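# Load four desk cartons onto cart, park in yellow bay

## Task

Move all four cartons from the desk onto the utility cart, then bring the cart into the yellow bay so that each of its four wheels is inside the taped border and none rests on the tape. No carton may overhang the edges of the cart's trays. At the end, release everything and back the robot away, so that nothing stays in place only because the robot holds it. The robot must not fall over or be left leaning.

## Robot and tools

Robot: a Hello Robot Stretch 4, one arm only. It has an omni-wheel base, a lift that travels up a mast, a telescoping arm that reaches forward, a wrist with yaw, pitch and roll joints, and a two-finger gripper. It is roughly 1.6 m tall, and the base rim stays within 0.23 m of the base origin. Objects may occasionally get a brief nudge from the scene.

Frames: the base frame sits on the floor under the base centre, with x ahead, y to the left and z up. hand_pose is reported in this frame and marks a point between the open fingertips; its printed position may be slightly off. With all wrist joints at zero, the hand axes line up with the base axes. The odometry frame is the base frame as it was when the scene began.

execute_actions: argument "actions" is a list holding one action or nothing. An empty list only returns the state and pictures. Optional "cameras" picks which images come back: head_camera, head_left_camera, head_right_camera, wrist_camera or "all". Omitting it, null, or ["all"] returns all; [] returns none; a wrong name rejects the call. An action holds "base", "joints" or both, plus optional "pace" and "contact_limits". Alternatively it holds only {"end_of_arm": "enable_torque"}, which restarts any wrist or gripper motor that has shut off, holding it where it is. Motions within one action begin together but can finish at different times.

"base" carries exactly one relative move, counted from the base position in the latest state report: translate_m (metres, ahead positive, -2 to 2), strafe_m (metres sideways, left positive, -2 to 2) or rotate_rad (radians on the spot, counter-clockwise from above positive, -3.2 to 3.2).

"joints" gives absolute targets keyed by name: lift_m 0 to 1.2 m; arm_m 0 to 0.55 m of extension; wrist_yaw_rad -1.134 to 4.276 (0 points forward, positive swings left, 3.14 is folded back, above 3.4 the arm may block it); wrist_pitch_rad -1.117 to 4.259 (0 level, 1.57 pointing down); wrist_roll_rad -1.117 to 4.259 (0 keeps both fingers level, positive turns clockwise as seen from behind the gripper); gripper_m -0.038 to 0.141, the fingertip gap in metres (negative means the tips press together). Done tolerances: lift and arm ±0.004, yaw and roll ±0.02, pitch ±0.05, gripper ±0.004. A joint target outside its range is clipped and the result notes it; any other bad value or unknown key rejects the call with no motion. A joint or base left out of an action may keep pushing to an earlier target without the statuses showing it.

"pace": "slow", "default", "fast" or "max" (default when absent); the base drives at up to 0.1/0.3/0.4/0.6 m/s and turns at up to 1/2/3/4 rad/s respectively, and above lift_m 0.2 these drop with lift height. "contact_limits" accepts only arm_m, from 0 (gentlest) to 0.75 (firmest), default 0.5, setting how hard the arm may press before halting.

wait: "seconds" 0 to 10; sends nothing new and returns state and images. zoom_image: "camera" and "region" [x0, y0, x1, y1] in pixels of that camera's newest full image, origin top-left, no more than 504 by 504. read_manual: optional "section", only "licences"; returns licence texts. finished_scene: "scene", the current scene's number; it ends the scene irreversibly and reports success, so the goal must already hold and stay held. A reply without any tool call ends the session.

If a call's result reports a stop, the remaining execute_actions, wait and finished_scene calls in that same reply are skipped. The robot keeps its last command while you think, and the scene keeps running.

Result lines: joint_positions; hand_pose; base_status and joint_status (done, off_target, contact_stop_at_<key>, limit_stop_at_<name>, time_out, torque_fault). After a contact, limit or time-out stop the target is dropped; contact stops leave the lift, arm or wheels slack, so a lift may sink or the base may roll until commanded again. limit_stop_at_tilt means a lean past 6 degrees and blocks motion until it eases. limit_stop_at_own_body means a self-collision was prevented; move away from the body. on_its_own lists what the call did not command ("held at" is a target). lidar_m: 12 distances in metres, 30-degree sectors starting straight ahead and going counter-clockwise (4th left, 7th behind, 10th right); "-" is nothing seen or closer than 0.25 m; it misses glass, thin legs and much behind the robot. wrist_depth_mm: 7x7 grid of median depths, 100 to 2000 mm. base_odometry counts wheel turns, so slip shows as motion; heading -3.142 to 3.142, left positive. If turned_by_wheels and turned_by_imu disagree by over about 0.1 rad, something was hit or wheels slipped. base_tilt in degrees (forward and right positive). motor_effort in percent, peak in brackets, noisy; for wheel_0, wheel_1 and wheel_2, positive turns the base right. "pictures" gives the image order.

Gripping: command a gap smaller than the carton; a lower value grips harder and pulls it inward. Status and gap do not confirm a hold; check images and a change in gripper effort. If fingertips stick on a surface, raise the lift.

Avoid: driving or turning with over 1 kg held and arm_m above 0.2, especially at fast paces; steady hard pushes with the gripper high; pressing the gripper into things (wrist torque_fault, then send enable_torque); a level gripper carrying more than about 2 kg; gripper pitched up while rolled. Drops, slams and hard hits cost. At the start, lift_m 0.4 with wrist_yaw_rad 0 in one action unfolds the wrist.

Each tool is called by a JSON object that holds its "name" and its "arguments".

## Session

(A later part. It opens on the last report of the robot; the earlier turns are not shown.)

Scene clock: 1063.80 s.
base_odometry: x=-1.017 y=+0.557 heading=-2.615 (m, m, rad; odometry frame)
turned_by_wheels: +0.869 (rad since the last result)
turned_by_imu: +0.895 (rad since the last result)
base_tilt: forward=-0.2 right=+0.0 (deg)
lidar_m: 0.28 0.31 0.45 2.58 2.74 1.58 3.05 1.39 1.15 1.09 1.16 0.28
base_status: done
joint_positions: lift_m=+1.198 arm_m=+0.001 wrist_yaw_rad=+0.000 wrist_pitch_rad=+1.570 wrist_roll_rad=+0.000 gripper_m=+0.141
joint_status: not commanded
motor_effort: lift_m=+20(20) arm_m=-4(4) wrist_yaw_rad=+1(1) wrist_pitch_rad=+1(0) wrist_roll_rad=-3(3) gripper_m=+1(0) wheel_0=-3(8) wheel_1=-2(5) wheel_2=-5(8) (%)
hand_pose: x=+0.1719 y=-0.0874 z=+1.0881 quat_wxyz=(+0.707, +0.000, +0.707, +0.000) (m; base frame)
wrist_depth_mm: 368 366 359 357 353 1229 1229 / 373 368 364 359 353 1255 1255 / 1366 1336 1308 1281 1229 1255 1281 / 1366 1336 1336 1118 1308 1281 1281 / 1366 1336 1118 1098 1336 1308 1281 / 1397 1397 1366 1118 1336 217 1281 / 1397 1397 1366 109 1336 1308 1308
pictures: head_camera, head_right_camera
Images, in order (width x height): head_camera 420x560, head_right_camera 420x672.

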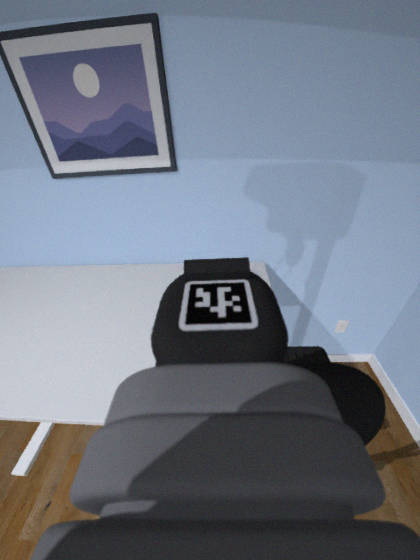

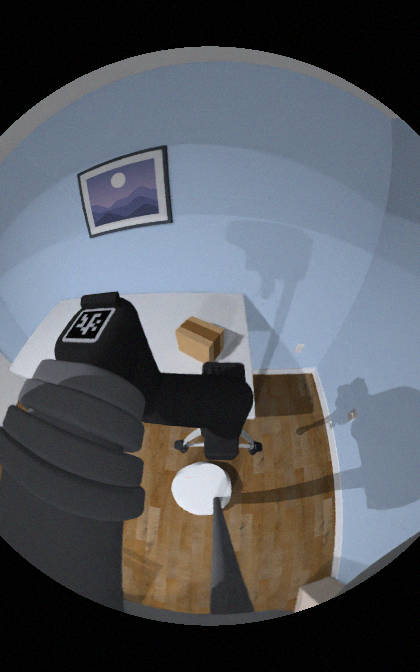

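{"name": "execute_actions", "arguments": {"actions": [{"joints":{"arm_m":0.17},"pace":"max"}], "cameras": ["wrist_camera"]}}

Scene clock: 1072.23 s.
base_odometry: x=-1.017 y=+0.557 heading=-2.615 (m, m, rad; odometry frame)
turned_by_wheels: +0.000 (rad since the last result)
turned_by_imu: +0.001 (rad since the last result)
base_tilt: forward=-0.1 right=+0.1 (deg)
lidar_m: 0.26 0.29 0.45 2.60 2.74 1.51 3.06 1.38 1.14 1.10 1.17 0.30
base_status: not commanded
joint_positions: lift_m=+1.198 arm_m=+0.169 wrist_yaw_rad=+0.000 wrist_pitch_rad=+1.570 wrist_roll_rad=+0.000 gripper_m=+0.141
joint_status: all done
motor_effort: lift_m=+20(20) arm_m=+5(6) wrist_yaw_rad=+1(1) wrist_pitch_rad=+1(0) wrist_roll_rad=-1(2) gripper_m=-2(0) wheel_0=-2(2) wheel_1=-2(2) wheel_2=-5(5) (%)
hand_pose: x=+0.3404 y=-0.0874 z=+1.0881 quat_wxyz=(+0.707, +0.000, +0.707, +0.000) (m; base frame)
wrist_depth_mm: 366 362 359 353 351 1255 1229 / 373 366 366 357 355 1255 1255 / 375 373 366 364 357 1281 1255 / 379 373 370 366 362 1281 1255 / 384 377 373 368 364 1255 1255 / 1397 1397 1118 1118 1308 218 1308 / 1430 1397 1366 109 1308 1366 1308
pictures: wrist_camera
Images, in order (width x height): wrist_camera 616x392.

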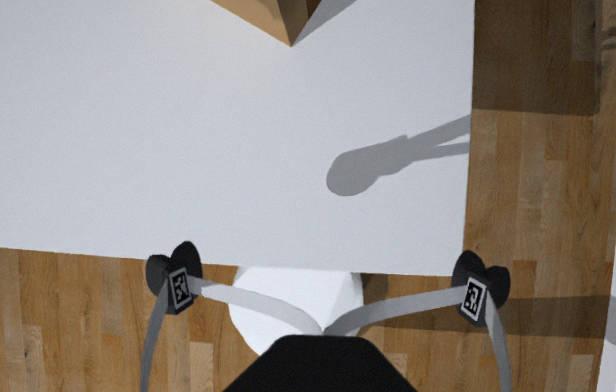

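{"name": "execute_actions", "arguments": {"actions": [{"joints":{"arm_m":0.27},"pace":"max"}], "cameras": ["wrist_camera"]}}

Scene clock: 1077.83 s.
base_odometry: x=-1.017 y=+0.557 heading=-2.615 (m, m, rad; odometry frame)
turned_by_wheels: +0.000 (rad since the last result)
turned_by_imu: +0.001 (rad since the last result)
base_tilt: forward=-0.2 right=+0.1 (deg)
lidar_m: 0.26 0.30 0.44 2.59 2.72 1.57 3.05 1.37 1.13 1.08 1.17 0.30
base_status: not commanded
joint_positions: lift_m=+1.198 arm_m=+0.269 wrist_yaw_rad=+0.000 wrist_pitch_rad=+1.570 wrist_roll_rad=+0.000 gripper_m=+0.141
joint_status: all done
motor_effort: lift_m=+20(20) arm_m=+4(7) wrist_yaw_rad=+1(1) wrist_pitch_rad=+1(0) wrist_roll_rad=-2(2) gripper_m=+0(2) wheel_0=-2(2) wheel_1=-2(3) wheel_2=-5(5) (%)
hand_pose: x=+0.4404 y=-0.0874 z=+1.0881 quat_wxyz=(+0.707, +0.000, +0.707, +0.000) (m; base frame)
wrist_depth_mm: 368 245 242 238 349 1255 1229 / 368 368 244 245 353 1281 1205 / 373 370 366 359 357 1255 1255 / 379 375 370 366 359 1281 1281 / 382 377 370 368 364 1308 1281 / 384 379 375 370 366 218 1308 / 1397 1397 384 109 370 1308 1308
pictures: wrist_camera
Images, in order (width x height): wrist_camera 616x392.

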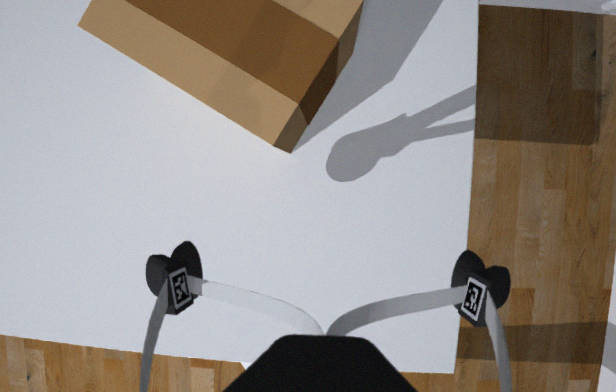

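{"name": "execute_actions", "arguments": {"actions": [{"base":{"strafe_m":0.087},"joints":{"wrist_roll_rad":-1.02,"arm_m":0.24},"pace":"fast"}], "cameras": ["wrist_camera"]}}

Scene clock: 1097.83 s.
base_odometry: x=-0.973 y=+0.482 heading=-2.615 (m, m, rad; odometry frame)
turned_by_wheels: +0.000 (rad since the last result)
turned_by_imu: +0.001 (rad since the last result)
base_tilt: forward=-0.1 right=+0.1 (deg)
lidar_m: 0.27 0.31 0.44 2.48 2.67 1.51 3.05 1.45 1.23 1.18 0.42 0.30
base_status: done
joint_positions: lift_m=+1.198 arm_m=+0.241 wrist_yaw_rad=+0.000 wrist_pitch_rad=+1.570 wrist_roll_rad=-1.020 gripper_m=+0.141
joint_status: all done
motor_effort: lift_m=+20(20) arm_m=-5(5) wrist_yaw_rad=+2(1) wrist_pitch_rad=+0(1) wrist_roll_rad=-3(10) gripper_m=-1(1) wheel_0=+1(11) wheel_1=-1(12) wheel_2=+0(4) (%)
hand_pose: x=+0.4119 y=-0.0874 z=+1.0881 quat_wxyz=(+0.617, -0.345, +0.617, +0.345) (m; base frame)
wrist_depth_mm: 1336 368 362 355 353 327 232 / 1336 373 364 359 353 285 234 / 1397 1336 368 362 359 285 236 / 1397 1336 370 366 362 287 237 / 1366 1366 373 368 364 286 240 / 1397 1366 1138 368 364 218 357 / 1430 1336 1397 109 366 362 359
pictures: wrist_camera
Images, in order (width x height): wrist_camera 616x392.

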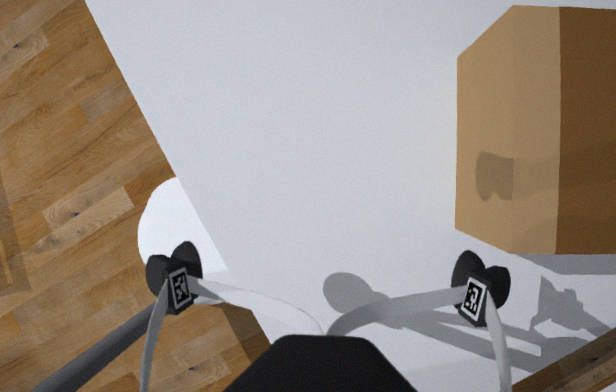

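{"name": "execute_actions", "arguments": {"actions": [{"base":{"strafe_m":-0.014},"joints":{"arm_m":0.427},"contact_limits":{"arm_m":0.1},"pace":"fast"}], "cameras": ["wrist_camera"]}}

Scene clock: 1114.80 s.
base_odometry: x=-0.980 y=+0.494 heading=-2.615 (m, m, rad; odometry frame)
turned_by_wheels: +0.000 (rad since the last result)
turned_by_imu: +0.002 (rad since the last result)
base_tilt: forward=-0.1 right=-0.1 (deg)
lidar_m: 0.28 0.32 0.46 2.51 2.66 1.50 3.04 1.45 1.24 1.16 1.25 0.27
base_status: done
joint_positions: lift_m=+1.198 arm_m=+0.426 wrist_yaw_rad=+0.000 wrist_pitch_rad=+1.570 wrist_roll_rad=-1.020 gripper_m=+0.141
joint_status: all done
motor_effort: lift_m=+20(20) arm_m=+4(6) wrist_yaw_rad=+1(1) wrist_pitch_rad=+1(1) wrist_roll_rad=-2(2) gripper_m=-1(1) wheel_0=+3(8) wheel_1=-3(10) wheel_2=+0(0) (%)
contact_limits: arm_m 0.1
hand_pose: x=+0.5974 y=-0.0874 z=+1.0881 quat_wxyz=(+0.617, -0.345, +0.617, +0.345) (m; base frame)
wrist_depth_mm: 373 366 359 357 351 345 342 / 375 368 364 357 353 347 343 / 377 373 366 246 244 351 345 / 382 377 370 247 244 353 349 / 387 379 370 249 247 355 353 / 1397 382 373 249 246 218 355 / 1397 384 379 109 249 364 778
pictures: wrist_camera
Images, in order (width x height): wrist_camera 616x392.

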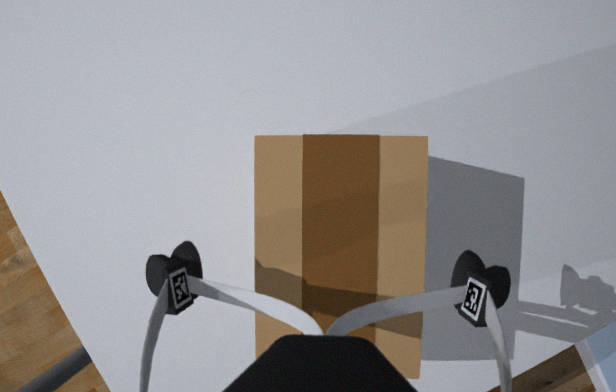

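{"name": "execute_actions", "arguments": {"actions": [{"joints":{"lift_m":1.148},"pace":"fast"}], "cameras": []}}

{"name": "execute_actions", "arguments": {"actions": [{"joints":{"gripper_m":0.03},"pace":"fast"}], "cameras": []}}

Scene clock: 1120.93 s.
base_odometry: x=-0.980 y=+0.494 heading=-2.615 (m, m, rad; odometry frame)
turned_by_wheels: +0.000 (rad since the last result)
turned_by_imu: +0.001 (rad since the last result)
base_tilt: forward=-0.2 right=+0.0 (deg)
lidar_m: 0.27 0.31 0.45 2.52 2.69 1.51 3.05 1.43 1.20 1.17 1.25 0.30
base_status: not commanded
joint_positions: lift_m=+1.148 arm_m=+0.426 wrist_yaw_rad=+0.000 wrist_pitch_rad=+1.570 wrist_roll_rad=-1.020 gripper_m=+0.141
joint_status: all done
motor_effort: lift_m=+13(19) arm_m=+4(4) wrist_yaw_rad=+0(1) wrist_pitch_rad=+1(1) wrist_roll_rad=-2(2) gripper_m=+1(1) wheel_0=+4(3) wheel_1=-3(3) wheel_2=+0(0) (%)
hand_pose: x=+0.5974 y=-0.0874 z=+1.0381 quat_wxyz=(+0.617, -0.345, +0.617, +0.345) (m; base frame)
wrist_depth_mm: 322 317 312 309 303 298 294 / 324 319 314 310 306 301 298 / 327 324 317 195 191 301 298 / 329 325 320 196 193 306 301 / 334 327 322 198 195 307 303 / 336 329 203 198 196 211 307 / 338 334 329 109 198 314 309
pictures: none
No camera images: the call's "cameras" was empty. Leave "cameras" out to get every camera's image.

Scene clock: 1123.03 s.
base_odometry: x=-0.980 y=+0.494 heading=-2.615 (m, m, rad; odometry frame)
turned_by_wheels: +0.000 (rad since the last result)
turned_by_imu: +0.001 (rad since the last result)
base_tilt: forward=-0.2 right=+0.1 (deg)
lidar_m: 0.27 0.30 0.45 2.49 2.68 1.53 3.05 1.42 1.22 1.16 1.23 0.29
base_status: not commanded
joint_positions: lift_m=+1.148 arm_m=+0.426 wrist_yaw_rad=+0.000 wrist_pitch_rad=+1.570 wrist_roll_rad=-1.020 gripper_m=+0.031
joint_status: all done
motor_effort: lift_m=+14(14) arm_m=+4(5) wrist_yaw_rad=+1(1) wrist_pitch_rad=+1(4) wrist_roll_rad=-2(2) gripper_m=-31(31) wheel_0=+4(4) wheel_1=-3(3) wheel_2=+0(0) (%)
hand_pose: x=+0.5974 y=-0.0874 z=+1.0380 quat_wxyz=(+0.617, -0.345, +0.617, +0.345) (m; base frame)
wrist_depth_mm: 320 315 312 306 301 298 293 / 324 319 314 309 304 301 296 / 324 322 175 171 170 301 297 / 329 324 176 173 171 304 300 / 332 325 177 175 173 306 303 / 336 178 178 176 173 174 306 / 338 332 180 108 174 310 -
pictures: none
No camera images: the call's "cameras" was empty. Leave "cameras" out to get every camera's image.

{"name": "execute_actions", "arguments": {"actions": [{"base":{"strafe_m":0.62},"joints":{"lift_m":1.2,"arm_m":0.0,"wrist_roll_rad":1.66},"pace":"fast"}], "cameras": []}}

{"name": "execute_actions", "arguments": {"actions": [{"base":{"rotate_rad":-0.418},"joints":{"lift_m":0.7},"pace":"max"}], "cameras": []}}

{"name": "execute_actions", "arguments": {"actions": [{"base":{"translate_m":-1.836},"joints":{"lift_m":1.1},"pace":"max"}], "cameras": []}}

{"name": "execute_actions", "arguments": {"actions": [{"base":{"rotate_rad":-1.31},"pace":"max"}], "cameras": ["head_camera"]}}

Scene clock: 1179.33 s.
base_odometry: x=-0.668 y=-0.042 heading=-2.615 (m, m, rad; odometry frame)
turned_by_wheels: +0.000 (rad since the last result)
turned_by_imu: +0.003 (rad since the last result)
base_tilt: forward=-0.2 right=-0.1 (deg)
lidar_m: 0.33 0.34 0.49 1.89 2.00 2.84 1.36 2.08 1.86 1.79 0.43 0.32
base_status: done
joint_positions: lift_m=+1.198 arm_m=+0.001 wrist_yaw_rad=+0.000 wrist_pitch_rad=+1.570 wrist_roll_rad=+1.660 gripper_m=+0.031
joint_status: all done
joint sent to its limit — the command would take lift_m past its upper limit, so that joint was sent only as far as its limit.
motor_effort: lift_m=+24(24) arm_m=-5(5) wrist_yaw_rad=+2(0) wrist_pitch_rad=+1(1) wrist_roll_rad=+0(6) gripper_m=-32(32) wheel_0=-1(8) wheel_1=+3(13) wheel_2=+0(1) (%)
hand_pose: x=+0.1719 y=-0.0874 z=+1.0878 quat_wxyz=(+0.477, +0.522, +0.477, -0.522) (m; base frame)
wrist_depth_mm: 366 362 1308 1281 1255 1255 1255 / 370 366 1308 1281 1281 1255 1255 / 370 370 174 172 170 1281 1281 / 373 370 175 173 171 559 373 / 377 373 177 174 172 1308 1281 / 379 177 179 175 173 174 1308 / 384 379 181 108 173 1308 1308
pictures: none
No camera images: the call's "cameras" was empty. Leave "cameras" out to get every camera's image.

Scene clock: 1181.13 s.
base_odometry: x=-0.668 y=-0.042 heading=-3.032 (m, m, rad; odometry frame)
turned_by_wheels: -0.417 (rad since the last result)
turned_by_imu: -0.429 (rad since the last result)
base_tilt: forward=-0.3 right=+0.1 (deg)
lidar_m: 0.32 0.30 0.34 0.57 1.90 2.10 1.34 1.37 1.93 1.81 0.86 0.40
base_status: done
joint_positions: lift_m=+0.700 arm_m=+0.001 wrist_yaw_rad=+0.000 wrist_pitch_rad=+1.570 wrist_roll_rad=+1.660 gripper_m=+0.031
joint_status: all done
motor_effort: lift_m=+16(19) arm_m=-4(5) wrist_yaw_rad=+1(2) wrist_pitch_rad=+1(2) wrist_roll_rad=+0(0) gripper_m=-32(29) wheel_0=+4(6) wheel_1=+3(9) wheel_2=+5(9) (%)
hand_pose: x=+0.1720 y=-0.0874 z=+0.5898 quat_wxyz=(+0.478, +0.522, +0.477, -0.521) (m; base frame)
wrist_depth_mm: 788 809 809 798 798 798 778 / 820 820 798 809 788 788 788 / 820 809 174 172 170 798 798 / 842 809 176 173 171 559 375 / 831 831 177 174 172 591 798 / 854 177 178 175 173 173 809 / 866 854 180 109 174 723 -
pictures: none
No camera images: the call's "cameras" was empty. Leave "cameras" out to get every camera's image.

Scene clock: 1186.70 s.
base_odometry: x=+1.157 y=+0.159 heading=-3.032 (m, m, rad; odometry frame)
turned_by_wheels: +0.000 (rad since the last result)
turned_by_imu: +0.005 (rad since the last result)
base_tilt: forward=-0.2 right=+0.0 (deg)
lidar_m: 2.03 2.06 1.54 1.21 1.21 1.32 1.27 1.26 0.40 0.34 0.37 0.48
base_status: done
joint_positions: lift_m=+1.100 arm_m=+0.001 wrist_yaw_rad=+0.000 wrist_pitch_rad=+1.570 wrist_roll_rad=+1.660 gripper_m=+0.031
joint_status: all done
motor_effort: lift_m=+23(28) arm_m=-4(4) wrist_yaw_rad=+1(1) wrist_pitch_rad=+2(2) wrist_roll_rad=+0(0) gripper_m=-31(31) wheel_0=-1(12) wheel_1=-1(8) wheel_2=+0(15) (%)
hand_pose: x=+0.1720 y=-0.0874 z=+0.9893 quat_wxyz=(+0.478, +0.522, +0.477, -0.521) (m; base frame)
wrist_depth_mm: 452 676 723 723 723 1160 1160 / 1229 1205 854 1060 1182 1182 1138 / 1229 1229 175 172 170 1205 1182 / 1255 1229 175 173 171 564 375 / 1255 1255 177 174 172 1205 1205 / 1255 177 178 175 174 175 1182 / 1281 1255 180 109 174 1205 1229
pictures: none
No camera images: the call's "cameras" was empty. Leave "cameras" out to get every camera's image.

Scene clock: 1189.00 s.
base_odometry: x=+1.157 y=+0.159 heading=+1.942 (m, m, rad; odometry frame)
turned_by_wheels: -1.309 (rad since the last result)
turned_by_imu: -1.346 (rad since the last result)
base_tilt: forward=-0.2 right=+0.1 (deg)
lidar_m: 0.37 0.41 2.24 2.00 2.03 1.33 1.18 1.20 1.51 1.24 1.28 0.38
base_status: done
joint_positions: lift_m=+1.100 arm_m=+0.001 wrist_yaw_rad=+0.000 wrist_pitch_rad=+1.570 wrist_roll_rad=+1.660 gripper_m=+0.031
joint_status: not commanded
motor_effort: lift_m=+23(23) arm_m=-5(4) wrist_yaw_rad=+1(1) wrist_pitch_rad=+1(1) wrist_roll_rad=+0(0) gripper_m=-31(31) wheel_0=+4(7) wheel_1=+2(7) wheel_2=+3(9) (%)
hand_pose: x=+0.1720 y=-0.0874 z=+0.9893 quat_wxyz=(+0.478, +0.522, +0.477, -0.521) (m; base frame)
wrist_depth_mm: 1205 1205 1182 1205 1160 1182 1205 / 1205 1229 1205 1205 1182 1160 1160 / 430 424 174 172 171 1182 1182 / 433 430 176 173 171 564 375 / 436 430 177 175 172 1182 1205 / 439 178 178 175 174 174 1229 / 415 433 180 109 173 1229 1205
pictures: head_camera
Images, in order (width x height): head_camera 420x560.

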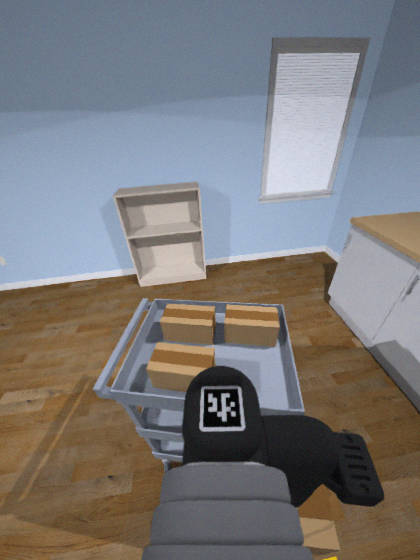

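{"name": "execute_actions", "arguments": {"actions": []}}

Scene clock: 1216.33 s.
base_odometry: x=+1.157 y=+0.159 heading=+1.942 (m, m, rad; odometry frame)
turned_by_wheels: +0.000 (rad since the last result)
turned_by_imu: +0.001 (rad since the last result)
base_tilt: forward=-0.1 right=+0.1 (deg)
lidar_m: 0.36 0.40 2.24 2.03 2.01 1.34 1.20 1.21 1.50 1.25 1.28 0.39
base_status: done
joint_positions: lift_m=+1.100 arm_m=+0.001 wrist_yaw_rad=+0.000 wrist_pitch_rad=+1.570 wrist_roll_rad=+1.660 gripper_m=+0.031
joint_status: not commanded
motor_effort: lift_m=+23(23) arm_m=-4(4) wrist_yaw_rad=+2(1) wrist_pitch_rad=+1(1) wrist_roll_rad=+0(0) gripper_m=-30(31) wheel_0=+3(7) wheel_1=+2(7) wheel_2=+3(9) (%)
hand_pose: x=+0.1720 y=-0.0874 z=+0.9893 quat_wxyz=(+0.478, +0.522, +0.477, -0.521) (m; base frame)
wrist_depth_mm: 1205 1205 1182 1205 1182 1182 1160 / 1229 1229 1229 1205 1182 1182 1160 / 430 424 175 172 170 1205 1205 / 433 427 176 173 172 559 375 / 436 436 178 174 172 1182 1205 / 439 177 178 175 174 174 1205 / 418 433 180 108 173 1205 1229
pictures: head_camera, head_left_camera, head_right_camera, wrist_camera
Images, in order (width x height): head_camera 420x560, head_left_camera 420x672, head_right_camera 420x672, wrist_camera 616x392.

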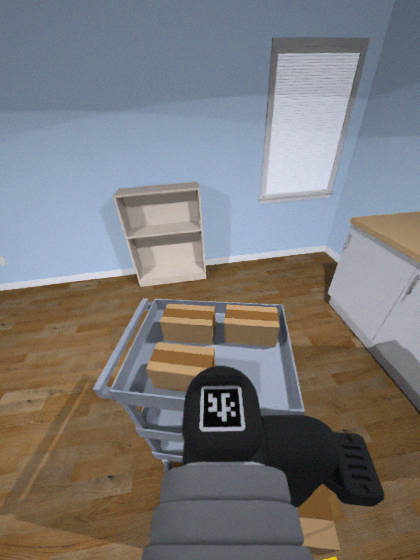

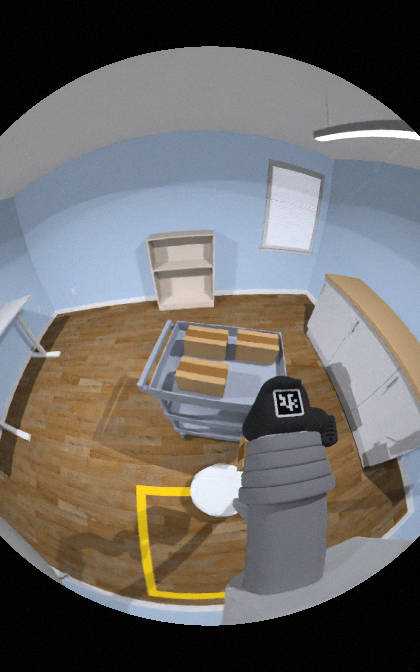

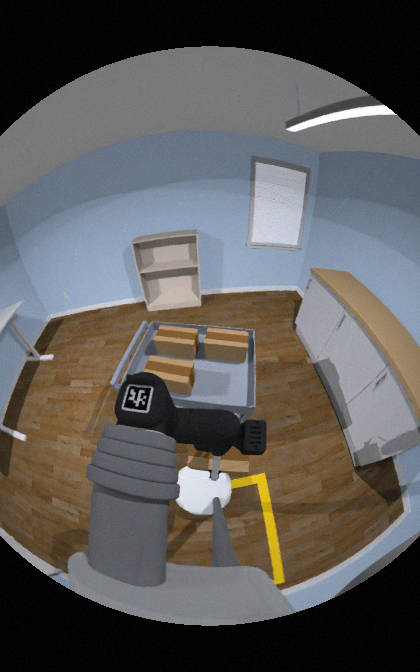

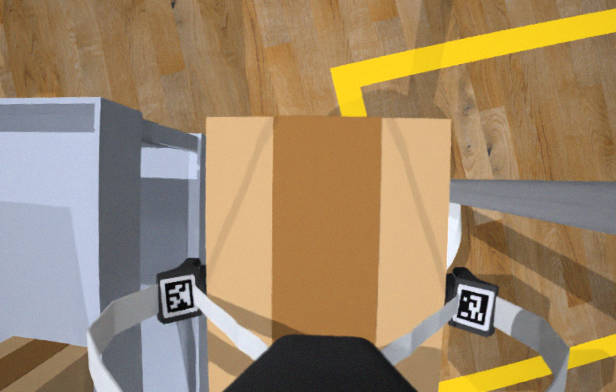

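{"name": "execute_actions", "arguments": {"actions": [{"joints": {"arm_m": 0.34}, "base": {"strafe_m": -0.04}, "pace": "fast"}]}}

Scene clock: 1221.80 s.
base_odometry: x=+1.194 y=+0.173 heading=+1.942 (m, m, rad; odometry frame)
turned_by_wheels: +0.000 (rad since the last result)
turned_by_imu: +0.002 (rad since the last result)
base_tilt: forward=-0.1 right=+0.1 (deg)
lidar_m: 0.34 0.41 0.63 2.06 2.03 1.31 1.19 1.22 1.50 1.20 1.22 0.37
base_status: done
joint_positions: lift_m=+1.100 arm_m=+0.339 wrist_yaw_rad=+0.000 wrist_pitch_rad=+1.570 wrist_roll_rad=+1.660 gripper_m=+0.031
joint_status: all done
motor_effort: lift_m=+23(23) arm_m=+4(7) wrist_yaw_rad=+0(3) wrist_pitch_rad=+1(2) wrist_roll_rad=+0(0) gripper_m=-30(31) wheel_0=+1(10) wheel_1=+1(8) wheel_2=+0(2) (%)
hand_pose: x=+0.5105 y=-0.0874 z=+0.9893 quat_wxyz=(+0.478, +0.522, +0.477, -0.521) (m; base frame)
wrist_depth_mm: 1229 1182 1205 1182 1182 1182 1160 / 1229 1205 1182 1205 1182 1182 1160 / 309 373 175 171 170 976 1160 / 309 309 176 173 171 991 976 / 312 310 177 174 173 991 976 / 315 177 177 176 174 174 1205 / 317 315 180 109 173 1229 1205
pictures: head_camera, head_left_camera, head_right_camera, wrist_camera
Images, in order (width x height): head_camera 420x560, head_left_camera 420x672, head_right_camera 420x672, wrist_camera 616x392.

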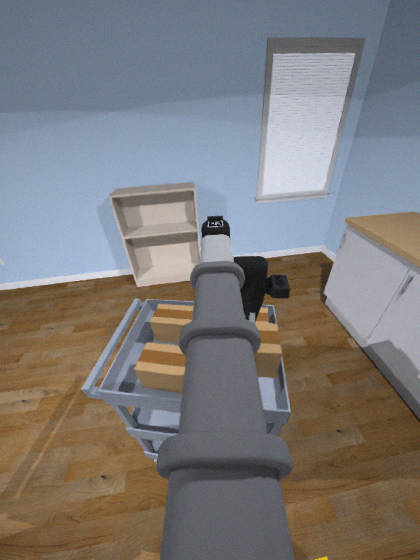

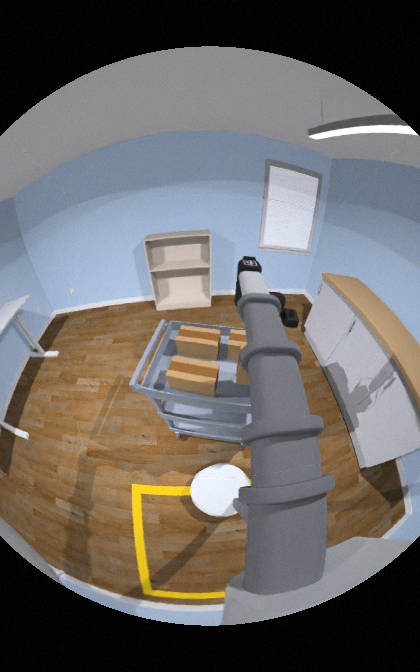

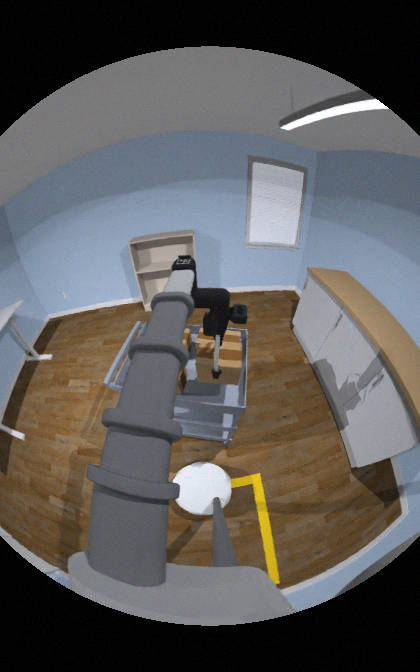

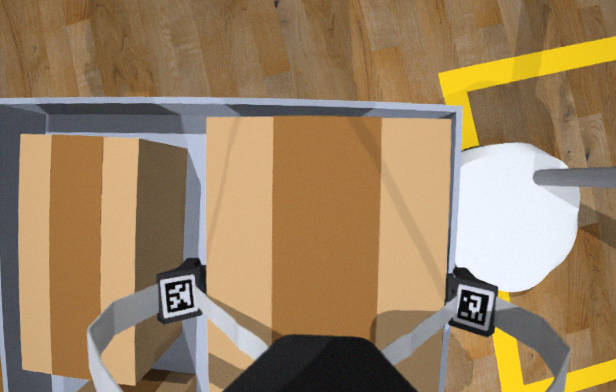

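{"name": "execute_actions", "arguments": {"actions": [{"joints": {"lift_m": 0.978}, "base": {"strafe_m": 0.01}}]}}

Scene clock: 1234.27 s.
base_odometry: x=+1.185 y=+0.170 heading=+1.942 (m, m, rad; odometry frame)
turned_by_wheels: +0.000 (rad since the last result)
turned_by_imu: +0.001 (rad since the last result)
base_tilt: forward=-0.1 right=+0.0 (deg)
lidar_m: 0.36 0.40 0.65 2.08 2.02 1.32 1.19 1.20 1.50 1.20 1.20 0.37
base_status: done
joint_positions: lift_m=+0.978 arm_m=+0.339 wrist_yaw_rad=+0.000 wrist_pitch_rad=+1.570 wrist_roll_rad=+1.660 gripper_m=+0.031
joint_status: all done
motor_effort: lift_m=+15(25) arm_m=+5(5) wrist_yaw_rad=+1(1) wrist_pitch_rad=+1(1) wrist_roll_rad=+0(0) gripper_m=-32(31) wheel_0=-1(7) wheel_1=+1(11) wheel_2=+0(0) (%)
hand_pose: x=+0.5105 y=-0.0874 z=+0.8680 quat_wxyz=(+0.478, +0.522, +0.477, -0.521) (m; base frame)
wrist_depth_mm: 1098 1098 1060 1060 1060 1060 1042 / 278 298 298 296 293 250 1042 / 206 300 174 172 170 258 1060 / 210 303 176 172 171 256 854 / 212 306 178 174 173 251 866 / 213 178 178 176 174 174 1078 / 213 309 180 109 173 281 -
pictures: head_camera, head_left_camera, head_right_camera, wrist_camera
Images, in order (width x height): head_camera 420x560, head_left_camera 420x672, head_right_camera 420x672, wrist_camera 616x392.

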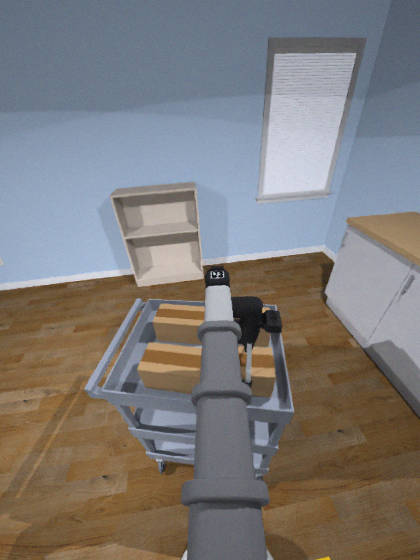

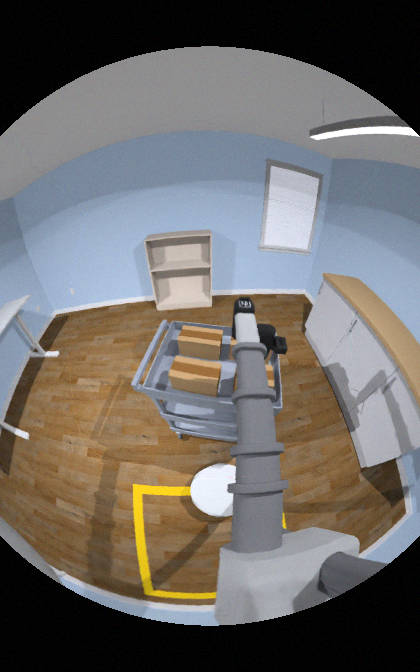

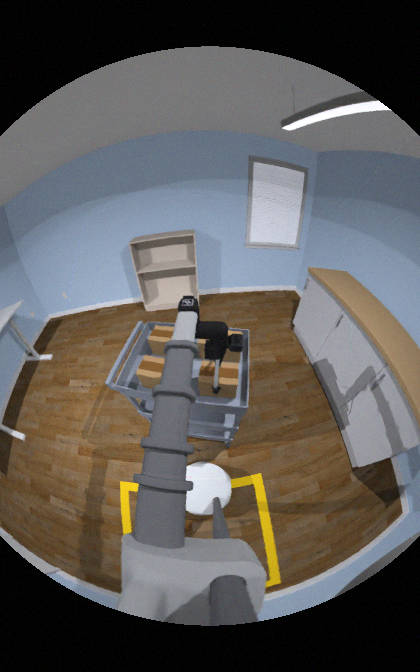

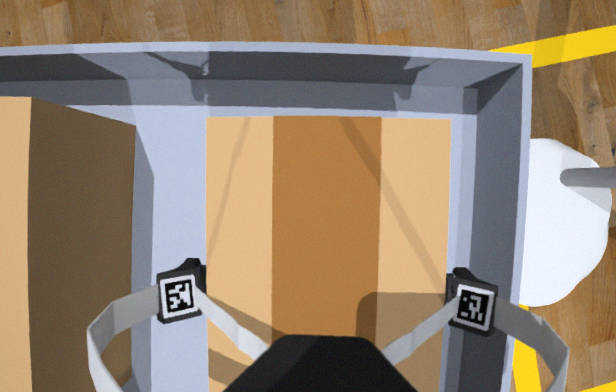

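Looks well placed. Release.

{"name": "execute_actions", "arguments": {"actions": [{"joints": {"gripper_m": 0.13}}], "cameras": ["wrist_camera"]}}

Scene clock: 1240.23 s.
base_odometry: x=+1.185 y=+0.170 heading=+1.942 (m, m, rad; odometry frame)
turned_by_wheels: +0.000 (rad since the last result)
turned_by_imu: +0.002 (rad since the last result)
base_tilt: forward=-0.1 right=-0.1 (deg)
lidar_m: 0.36 0.40 0.63 2.09 2.01 1.33 1.18 1.22 1.49 1.22 1.25 0.37
base_status: not commanded
joint_positions: lift_m=+0.978 arm_m=+0.339 wrist_yaw_rad=+0.000 wrist_pitch_rad=+1.571 wrist_roll_rad=+1.660 gripper_m=+0.130
joint_status: all done
motor_effort: lift_m=+14(15) arm_m=+4(5) wrist_yaw_rad=+3(6) wrist_pitch_rad=-2(13) wrist_roll_rad=+0(0) gripper_m=-2(32) wheel_0=-2(2) wheel_1=+1(1) wheel_2=+0(0) (%)
hand_pose: x=+0.5100 y=-0.0874 z=+0.8680 quat_wxyz=(+0.477, +0.522, +0.477, -0.522) (m; base frame)
wrist_depth_mm: 1098 1078 1098 1060 1060 1060 1060 / 276 303 300 298 293 251 1042 / 207 303 301 182 182 257 1060 / 211 303 186 183 183 255 854 / 212 287 187 185 183 253 866 / 212 287 189 185 185 211 1078 / 213 290 312 109 186 282 1078
pictures: wrist_camera
Images, in order (width x height): wrist_camera 616x392.

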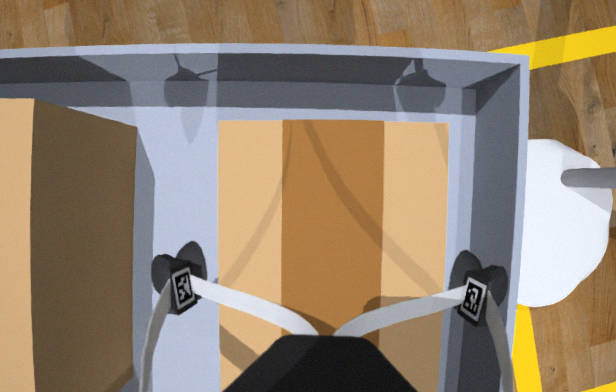

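{"name": "execute_actions", "arguments": {"actions": [{"joints": {"lift_m": 1.07, "gripper_m": 0.141}}], "cameras": []}}

{"name": "execute_actions", "arguments": {"actions": [{"joints": {"arm_m": 0.0}, "base": {"strafe_m": -0.5}, "pace": "max"}]}}

Scene clock: 1361.63 s.
base_odometry: x=+1.185 y=+0.170 heading=+1.942 (m, m, rad; odometry frame)
turned_by_wheels: +0.000 (rad since the last result)
turned_by_imu: +0.001 (rad since the last result)
base_tilt: forward=-0.1 right=+0.2 (deg)
lidar_m: 0.37 0.38 0.68 2.08 2.04 1.33 1.18 1.21 1.49 1.22 1.23 0.36
base_status: not commanded
joint_positions: lift_m=+1.070 arm_m=+0.339 wrist_yaw_rad=+0.000 wrist_pitch_rad=+1.570 wrist_roll_rad=+1.660 gripper_m=+0.141
joint_status: all done
motor_effort: lift_m=+22(22) arm_m=+4(5) wrist_yaw_rad=+2(2) wrist_pitch_rad=-1(3) wrist_roll_rad=+0(0) gripper_m=-1(1) wheel_0=-2(1) wheel_1=+1(1) wheel_2=+0(0) (%)
hand_pose: x=+0.5102 y=-0.0874 z=+0.9593 quat_wxyz=(+0.477, +0.522, +0.477, -0.522) (m; base frame)
wrist_depth_mm: 1182 1205 1182 1160 1138 1118 1138 / 397 394 389 389 387 1160 1118 / 278 319 394 274 384 946 1138 / 281 304 397 274 273 960 946 / 282 289 399 274 276 946 946 / 285 290 399 276 277 218 1160 / 287 291 404 109 375 1182 1182
pictures: none
No camera images: the call's "cameras" was empty. Leave "cameras" out to get every camera's image.

Scene clock: 1364.43 s.
base_odometry: x=+1.650 y=+0.351 heading=+1.942 (m, m, rad; odometry frame)
turned_by_wheels: +0.000 (rad since the last result)
turned_by_imu: +0.000 (rad since the last result)
base_tilt: forward=-0.1 right=+0.1 (deg)
lidar_m: 2.59 0.45 0.54 2.59 1.97 1.23 1.10 1.13 1.39 0.72 0.73 0.93
base_status: done
joint_positions: lift_m=+1.070 arm_m=+0.001 wrist_yaw_rad=+0.000 wrist_pitch_rad=+1.570 wrist_roll_rad=+1.660 gripper_m=+0.141
joint_status: all done
motor_effort: lift_m=+22(22) arm_m=-4(3) wrist_yaw_rad=+2(2) wrist_pitch_rad=+0(0) wrist_roll_rad=-1(1) gripper_m=-1(1) wheel_0=+1(10) wheel_1=-2(12) wheel_2=+0(0) (%)
hand_pose: x=+0.1719 y=-0.0874 z=+0.9594 quat_wxyz=(+0.477, +0.522, +0.477, -0.522) (m; base frame)
wrist_depth_mm: 1160 1182 1182 1160 1138 1138 1138 / 1205 1182 1160 1160 1160 1138 1138 / 1205 1182 1205 1160 1160 1138 1138 / 1205 1205 1182 1182 946 699 377 / 1229 1205 1205 1182 976 1182 1138 / 1229 1205 1229 1205 976 218 1182 / 1205 1060 1060 109 1182 1182 1182
pictures: head_camera, head_left_camera, head_right_camera, wrist_camera
Images, in order (width x height): head_camera 420x560, head_left_camera 420x672, head_right_camera 420x672, wrist_camera 616x392.

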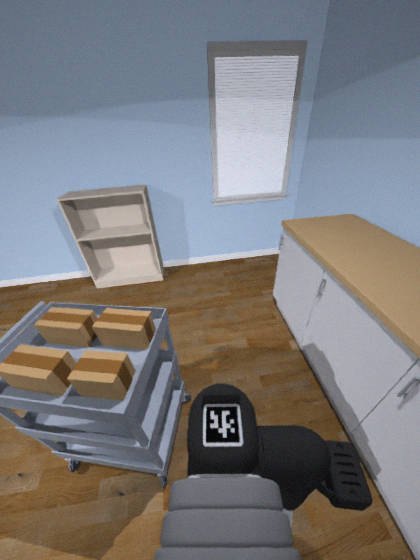

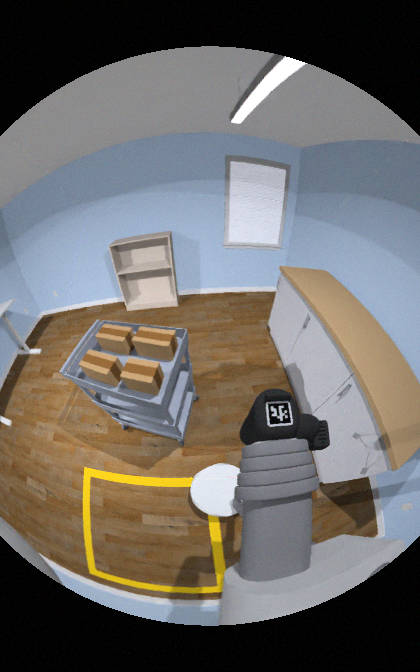

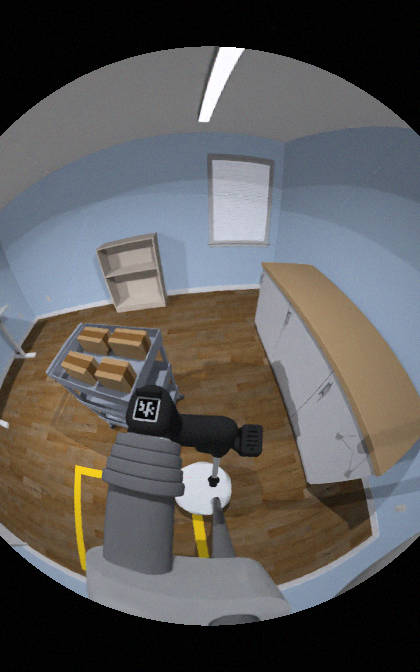

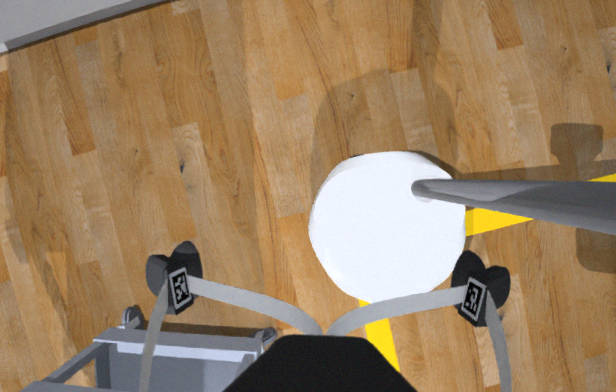

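{"name": "execute_actions", "arguments": {"actions": [{"joints": {"lift_m": 0.625, "wrist_roll_rad": 0.0}, "base": {"strafe_m": -0.12}, "pace": "max"}], "cameras": []}}

{"name": "execute_actions", "arguments": {"actions": [{"base": {"rotate_rad": -3.02}, "pace": "max"}], "cameras": []}}

Scene clock: 1389.47 s.
base_odometry: x=+1.762 y=+0.394 heading=+1.942 (m, m, rad; odometry frame)
turned_by_wheels: +0.000 (rad since the last result)
turned_by_imu: +0.001 (rad since the last result)
base_tilt: forward=-0.1 right=+0.0 (deg)
lidar_m: 1.65 0.59 0.55 2.69 1.92 1.23 1.10 1.12 1.39 0.61 0.63 0.78
base_status: done
joint_positions: lift_m=+0.625 arm_m=+0.001 wrist_yaw_rad=+0.000 wrist_pitch_rad=+1.570 wrist_roll_rad=+0.000 gripper_m=+0.141
joint_status: all done
motor_effort: lift_m=+14(19) arm_m=-4(4) wrist_yaw_rad=+1(2) wrist_pitch_rad=+1(0) wrist_roll_rad=-3(5) gripper_m=-1(0) wheel_0=+1(13) wheel_1=-1(11) wheel_2=+0(0) (%)
hand_pose: x=+0.1719 y=-0.0874 z=+0.5150 quat_wxyz=(+0.707, +0.000, +0.707, +0.000) (m; base frame)
wrist_depth_mm: 750 741 732 723 715 707 699 / 732 750 741 732 723 707 699 / 768 750 741 723 723 715 715 / 768 759 741 591 732 723 707 / 768 768 539 535 741 732 732 / 788 778 544 539 539 218 732 / 788 788 549 109 741 741 741
pictures: none
No camera images: the call's "cameras" was empty. Leave "cameras" out to get every camera's image.

Scene clock: 1391.87 s.
base_odometry: x=+1.762 y=+0.395 heading=-1.078 (m, m, rad; odometry frame)
turned_by_wheels: -3.020 (rad since the last result)
turned_by_imu: -3.106 (rad since the last result)
base_tilt: forward=-0.1 right=+0.2 (deg)
lidar_m: 1.09 1.13 1.35 0.59 0.62 0.84 2.41 0.55 0.57 2.72 1.70 1.20
base_status: done
joint_positions: lift_m=+0.625 arm_m=+0.001 wrist_yaw_rad=+0.000 wrist_pitch_rad=+1.570 wrist_roll_rad=+0.000 gripper_m=+0.141
joint_status: not commanded
motor_effort: lift_m=+18(18) arm_m=-4(4) wrist_yaw_rad=+1(0) wrist_pitch_rad=+1(1) wrist_roll_rad=-2(2) gripper_m=+0(0) wheel_0=+3(9) wheel_1=+1(8) wheel_2=+1(11) (%)
hand_pose: x=+0.1719 y=-0.0874 z=+0.5147 quat_wxyz=(+0.707, +0.000, +0.707, +0.000) (m; base frame)
wrist_depth_mm: 750 741 732 732 715 707 699 / 750 741 741 732 723 707 707 / 759 750 741 732 732 715 707 / 768 759 741 591 723 723 723 / 778 768 539 535 741 723 723 / 778 559 544 535 535 218 732 / 798 778 549 109 750 750 741
pictures: none
No camera images: the call's "cameras" was empty. Leave "cameras" out to get every camera's image.

{"name": "execute_actions", "arguments": {"actions": [{"joints": {"wrist_pitch_rad": 0.0}, "base": {"translate_m": -1.33}, "pace": "max"}]}}

Scene clock: 1401.07 s.
base_odometry: x=+1.133 y=+1.566 heading=-1.078 (m, m, rad; odometry frame)
turned_by_wheels: +0.000 (rad since the last result)
turned_by_imu: +0.005 (rad since the last result)
base_tilt: forward=-0.1 right=+0.0 (deg)
lidar_m: 2.44 0.82 0.57 0.49 0.51 1.32 1.25 1.13 1.29 2.77 0.64 0.56
base_status: done
joint_positions: lift_m=+0.625 arm_m=+0.001 wrist_yaw_rad=+0.000 wrist_pitch_rad=+0.002 wrist_roll_rad=+0.000 gripper_m=+0.141
joint_status: all done
motor_effort: lift_m=+17(18) arm_m=-4(4) wrist_yaw_rad=+1(2) wrist_pitch_rad=-6(12) wrist_roll_rad=-2(3) gripper_m=-2(0) wheel_0=-1(9) wheel_1=-2(7) wheel_2=-1(15) (%)
hand_pose: x=+0.4602 y=-0.0874 z=+0.8025 quat_wxyz=(+1.000, +0.000, +0.001, +0.000) (m; base frame)
wrist_depth_mm: 1921 - - - - - - / 1983 - - - - - - / 1708 - - - - - 585 / 1008 - - - - - 379 / 1008 - - - - - 389 / 1008 - - - - 218 - / 1008 1618 1708 109 1808 1576 676
pictures: head_camera, head_left_camera, head_right_camera, wrist_camera
Images, in order (width x height): head_camera 420x560, head_left_camera 420x672, head_right_camera 420x672, wrist_camera 616x392.

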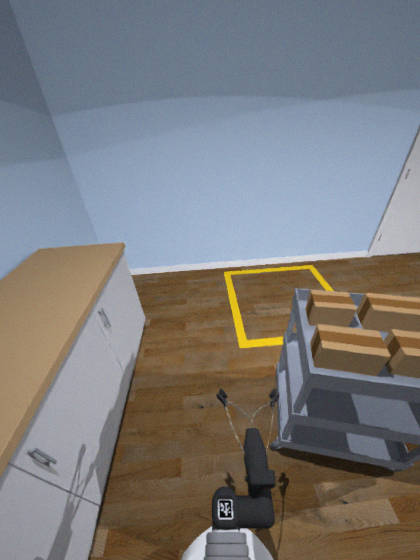

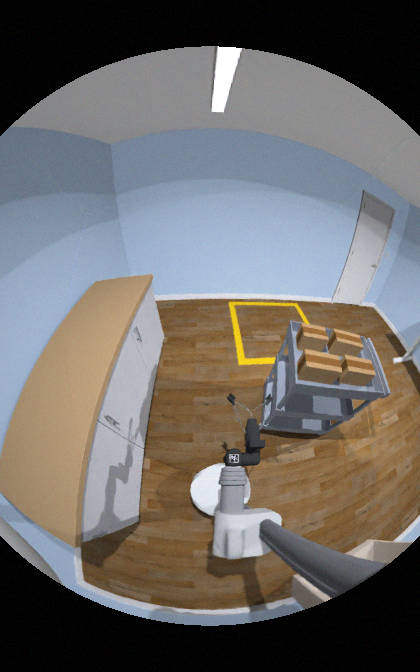

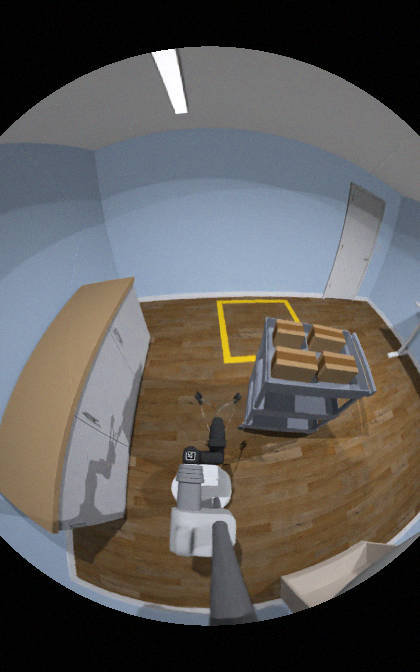

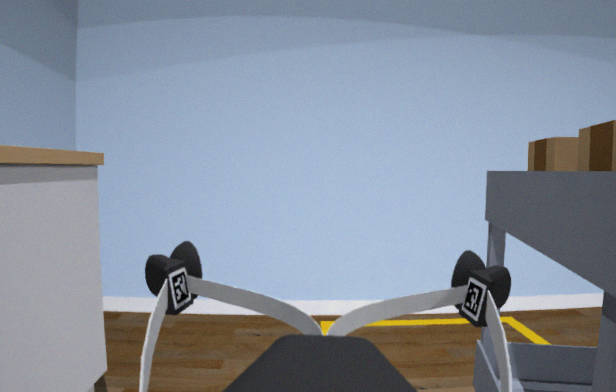

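{"name": "execute_actions", "arguments": {"actions": [{"base": {"strafe_m": -0.61}, "pace": "max"}]}}

Scene clock: 1428.80 s.
base_odometry: x=+0.595 y=+1.277 heading=-1.078 (m, m, rad; odometry frame)
turned_by_wheels: +0.000 (rad since the last result)
turned_by_imu: +0.002 (rad since the last result)
base_tilt: forward=-0.2 right=+0.1 (deg)
lidar_m: 0.50 0.55 1.21 1.11 1.15 1.33 0.90 0.93 1.66 2.15 2.21 0.49
base_status: done
joint_positions: lift_m=+0.625 arm_m=+0.000 wrist_yaw_rad=+0.000 wrist_pitch_rad=+0.002 wrist_roll_rad=+0.000 gripper_m=+0.141
joint_status: not commanded
motor_effort: lift_m=+18(18) arm_m=+0(5) wrist_yaw_rad=+1(18) wrist_pitch_rad=-6(6) wrist_roll_rad=-2(3) gripper_m=-1(2) wheel_0=-3(16) wheel_1=+3(15) wheel_2=-2(2) (%)
hand_pose: x=+0.4596 y=-0.0874 z=+0.8026 quat_wxyz=(+1.000, +0.000, +0.001, +0.000) (m; base frame)
wrist_depth_mm: - - - - - - - / - - - - - - - / - 375 359 351 332 315 - / 317 301 281 268 255 243 234 / 324 303 283 271 257 243 236 / - - 768 277 259 217 1983 / 1618 1576 750 109 707 683 1756
pictures: head_camera, head_left_camera, head_right_camera, wrist_camera
Images, in order (width x height): head_camera 420x560, head_left_camera 420x672, head_right_camera 420x672, wrist_camera 616x392.

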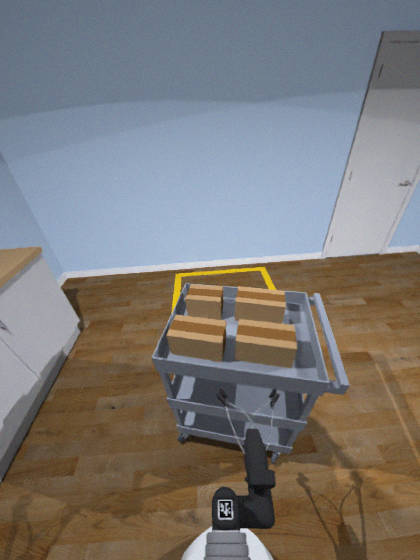

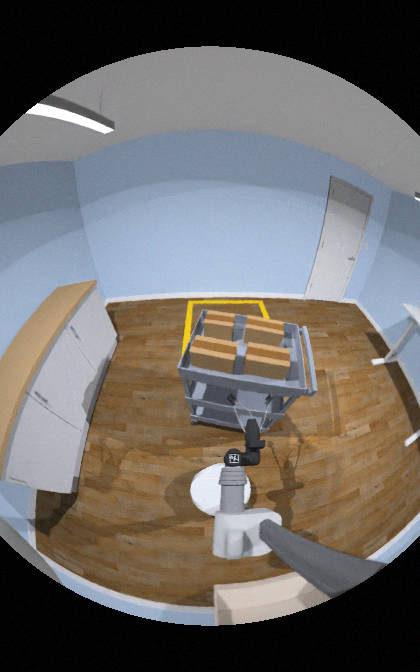

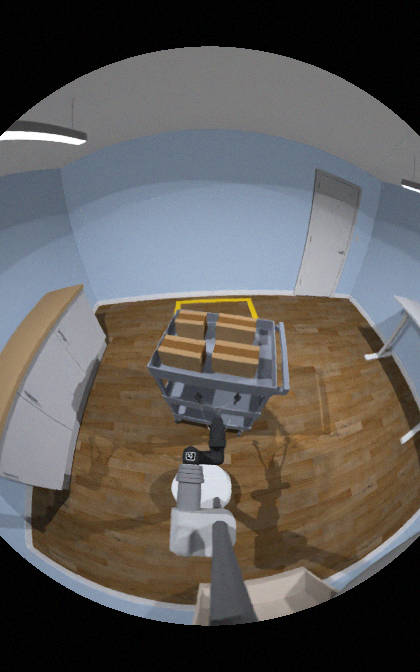

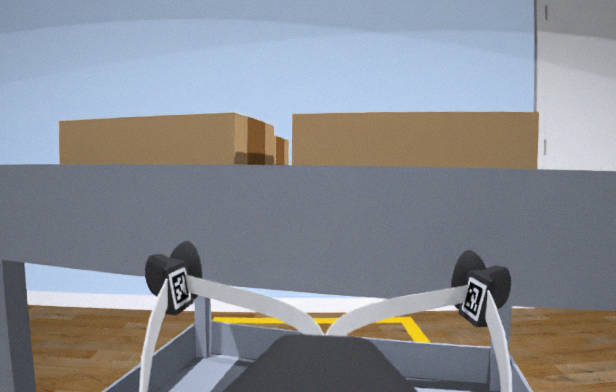

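{"name": "zoom_image", "arguments": {"camera": "head_camera", "region": [130, 240, 370, 420]}}

Region (130, 240, 370, 420) of head_camera's 420x560 image, scaled by 2.100, with more detail than that image has; it fills the top 378 rows of this view, and the rest is white.

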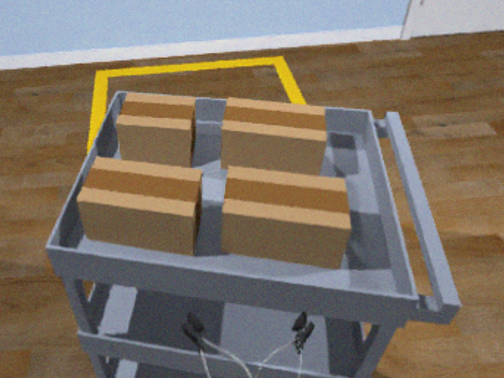

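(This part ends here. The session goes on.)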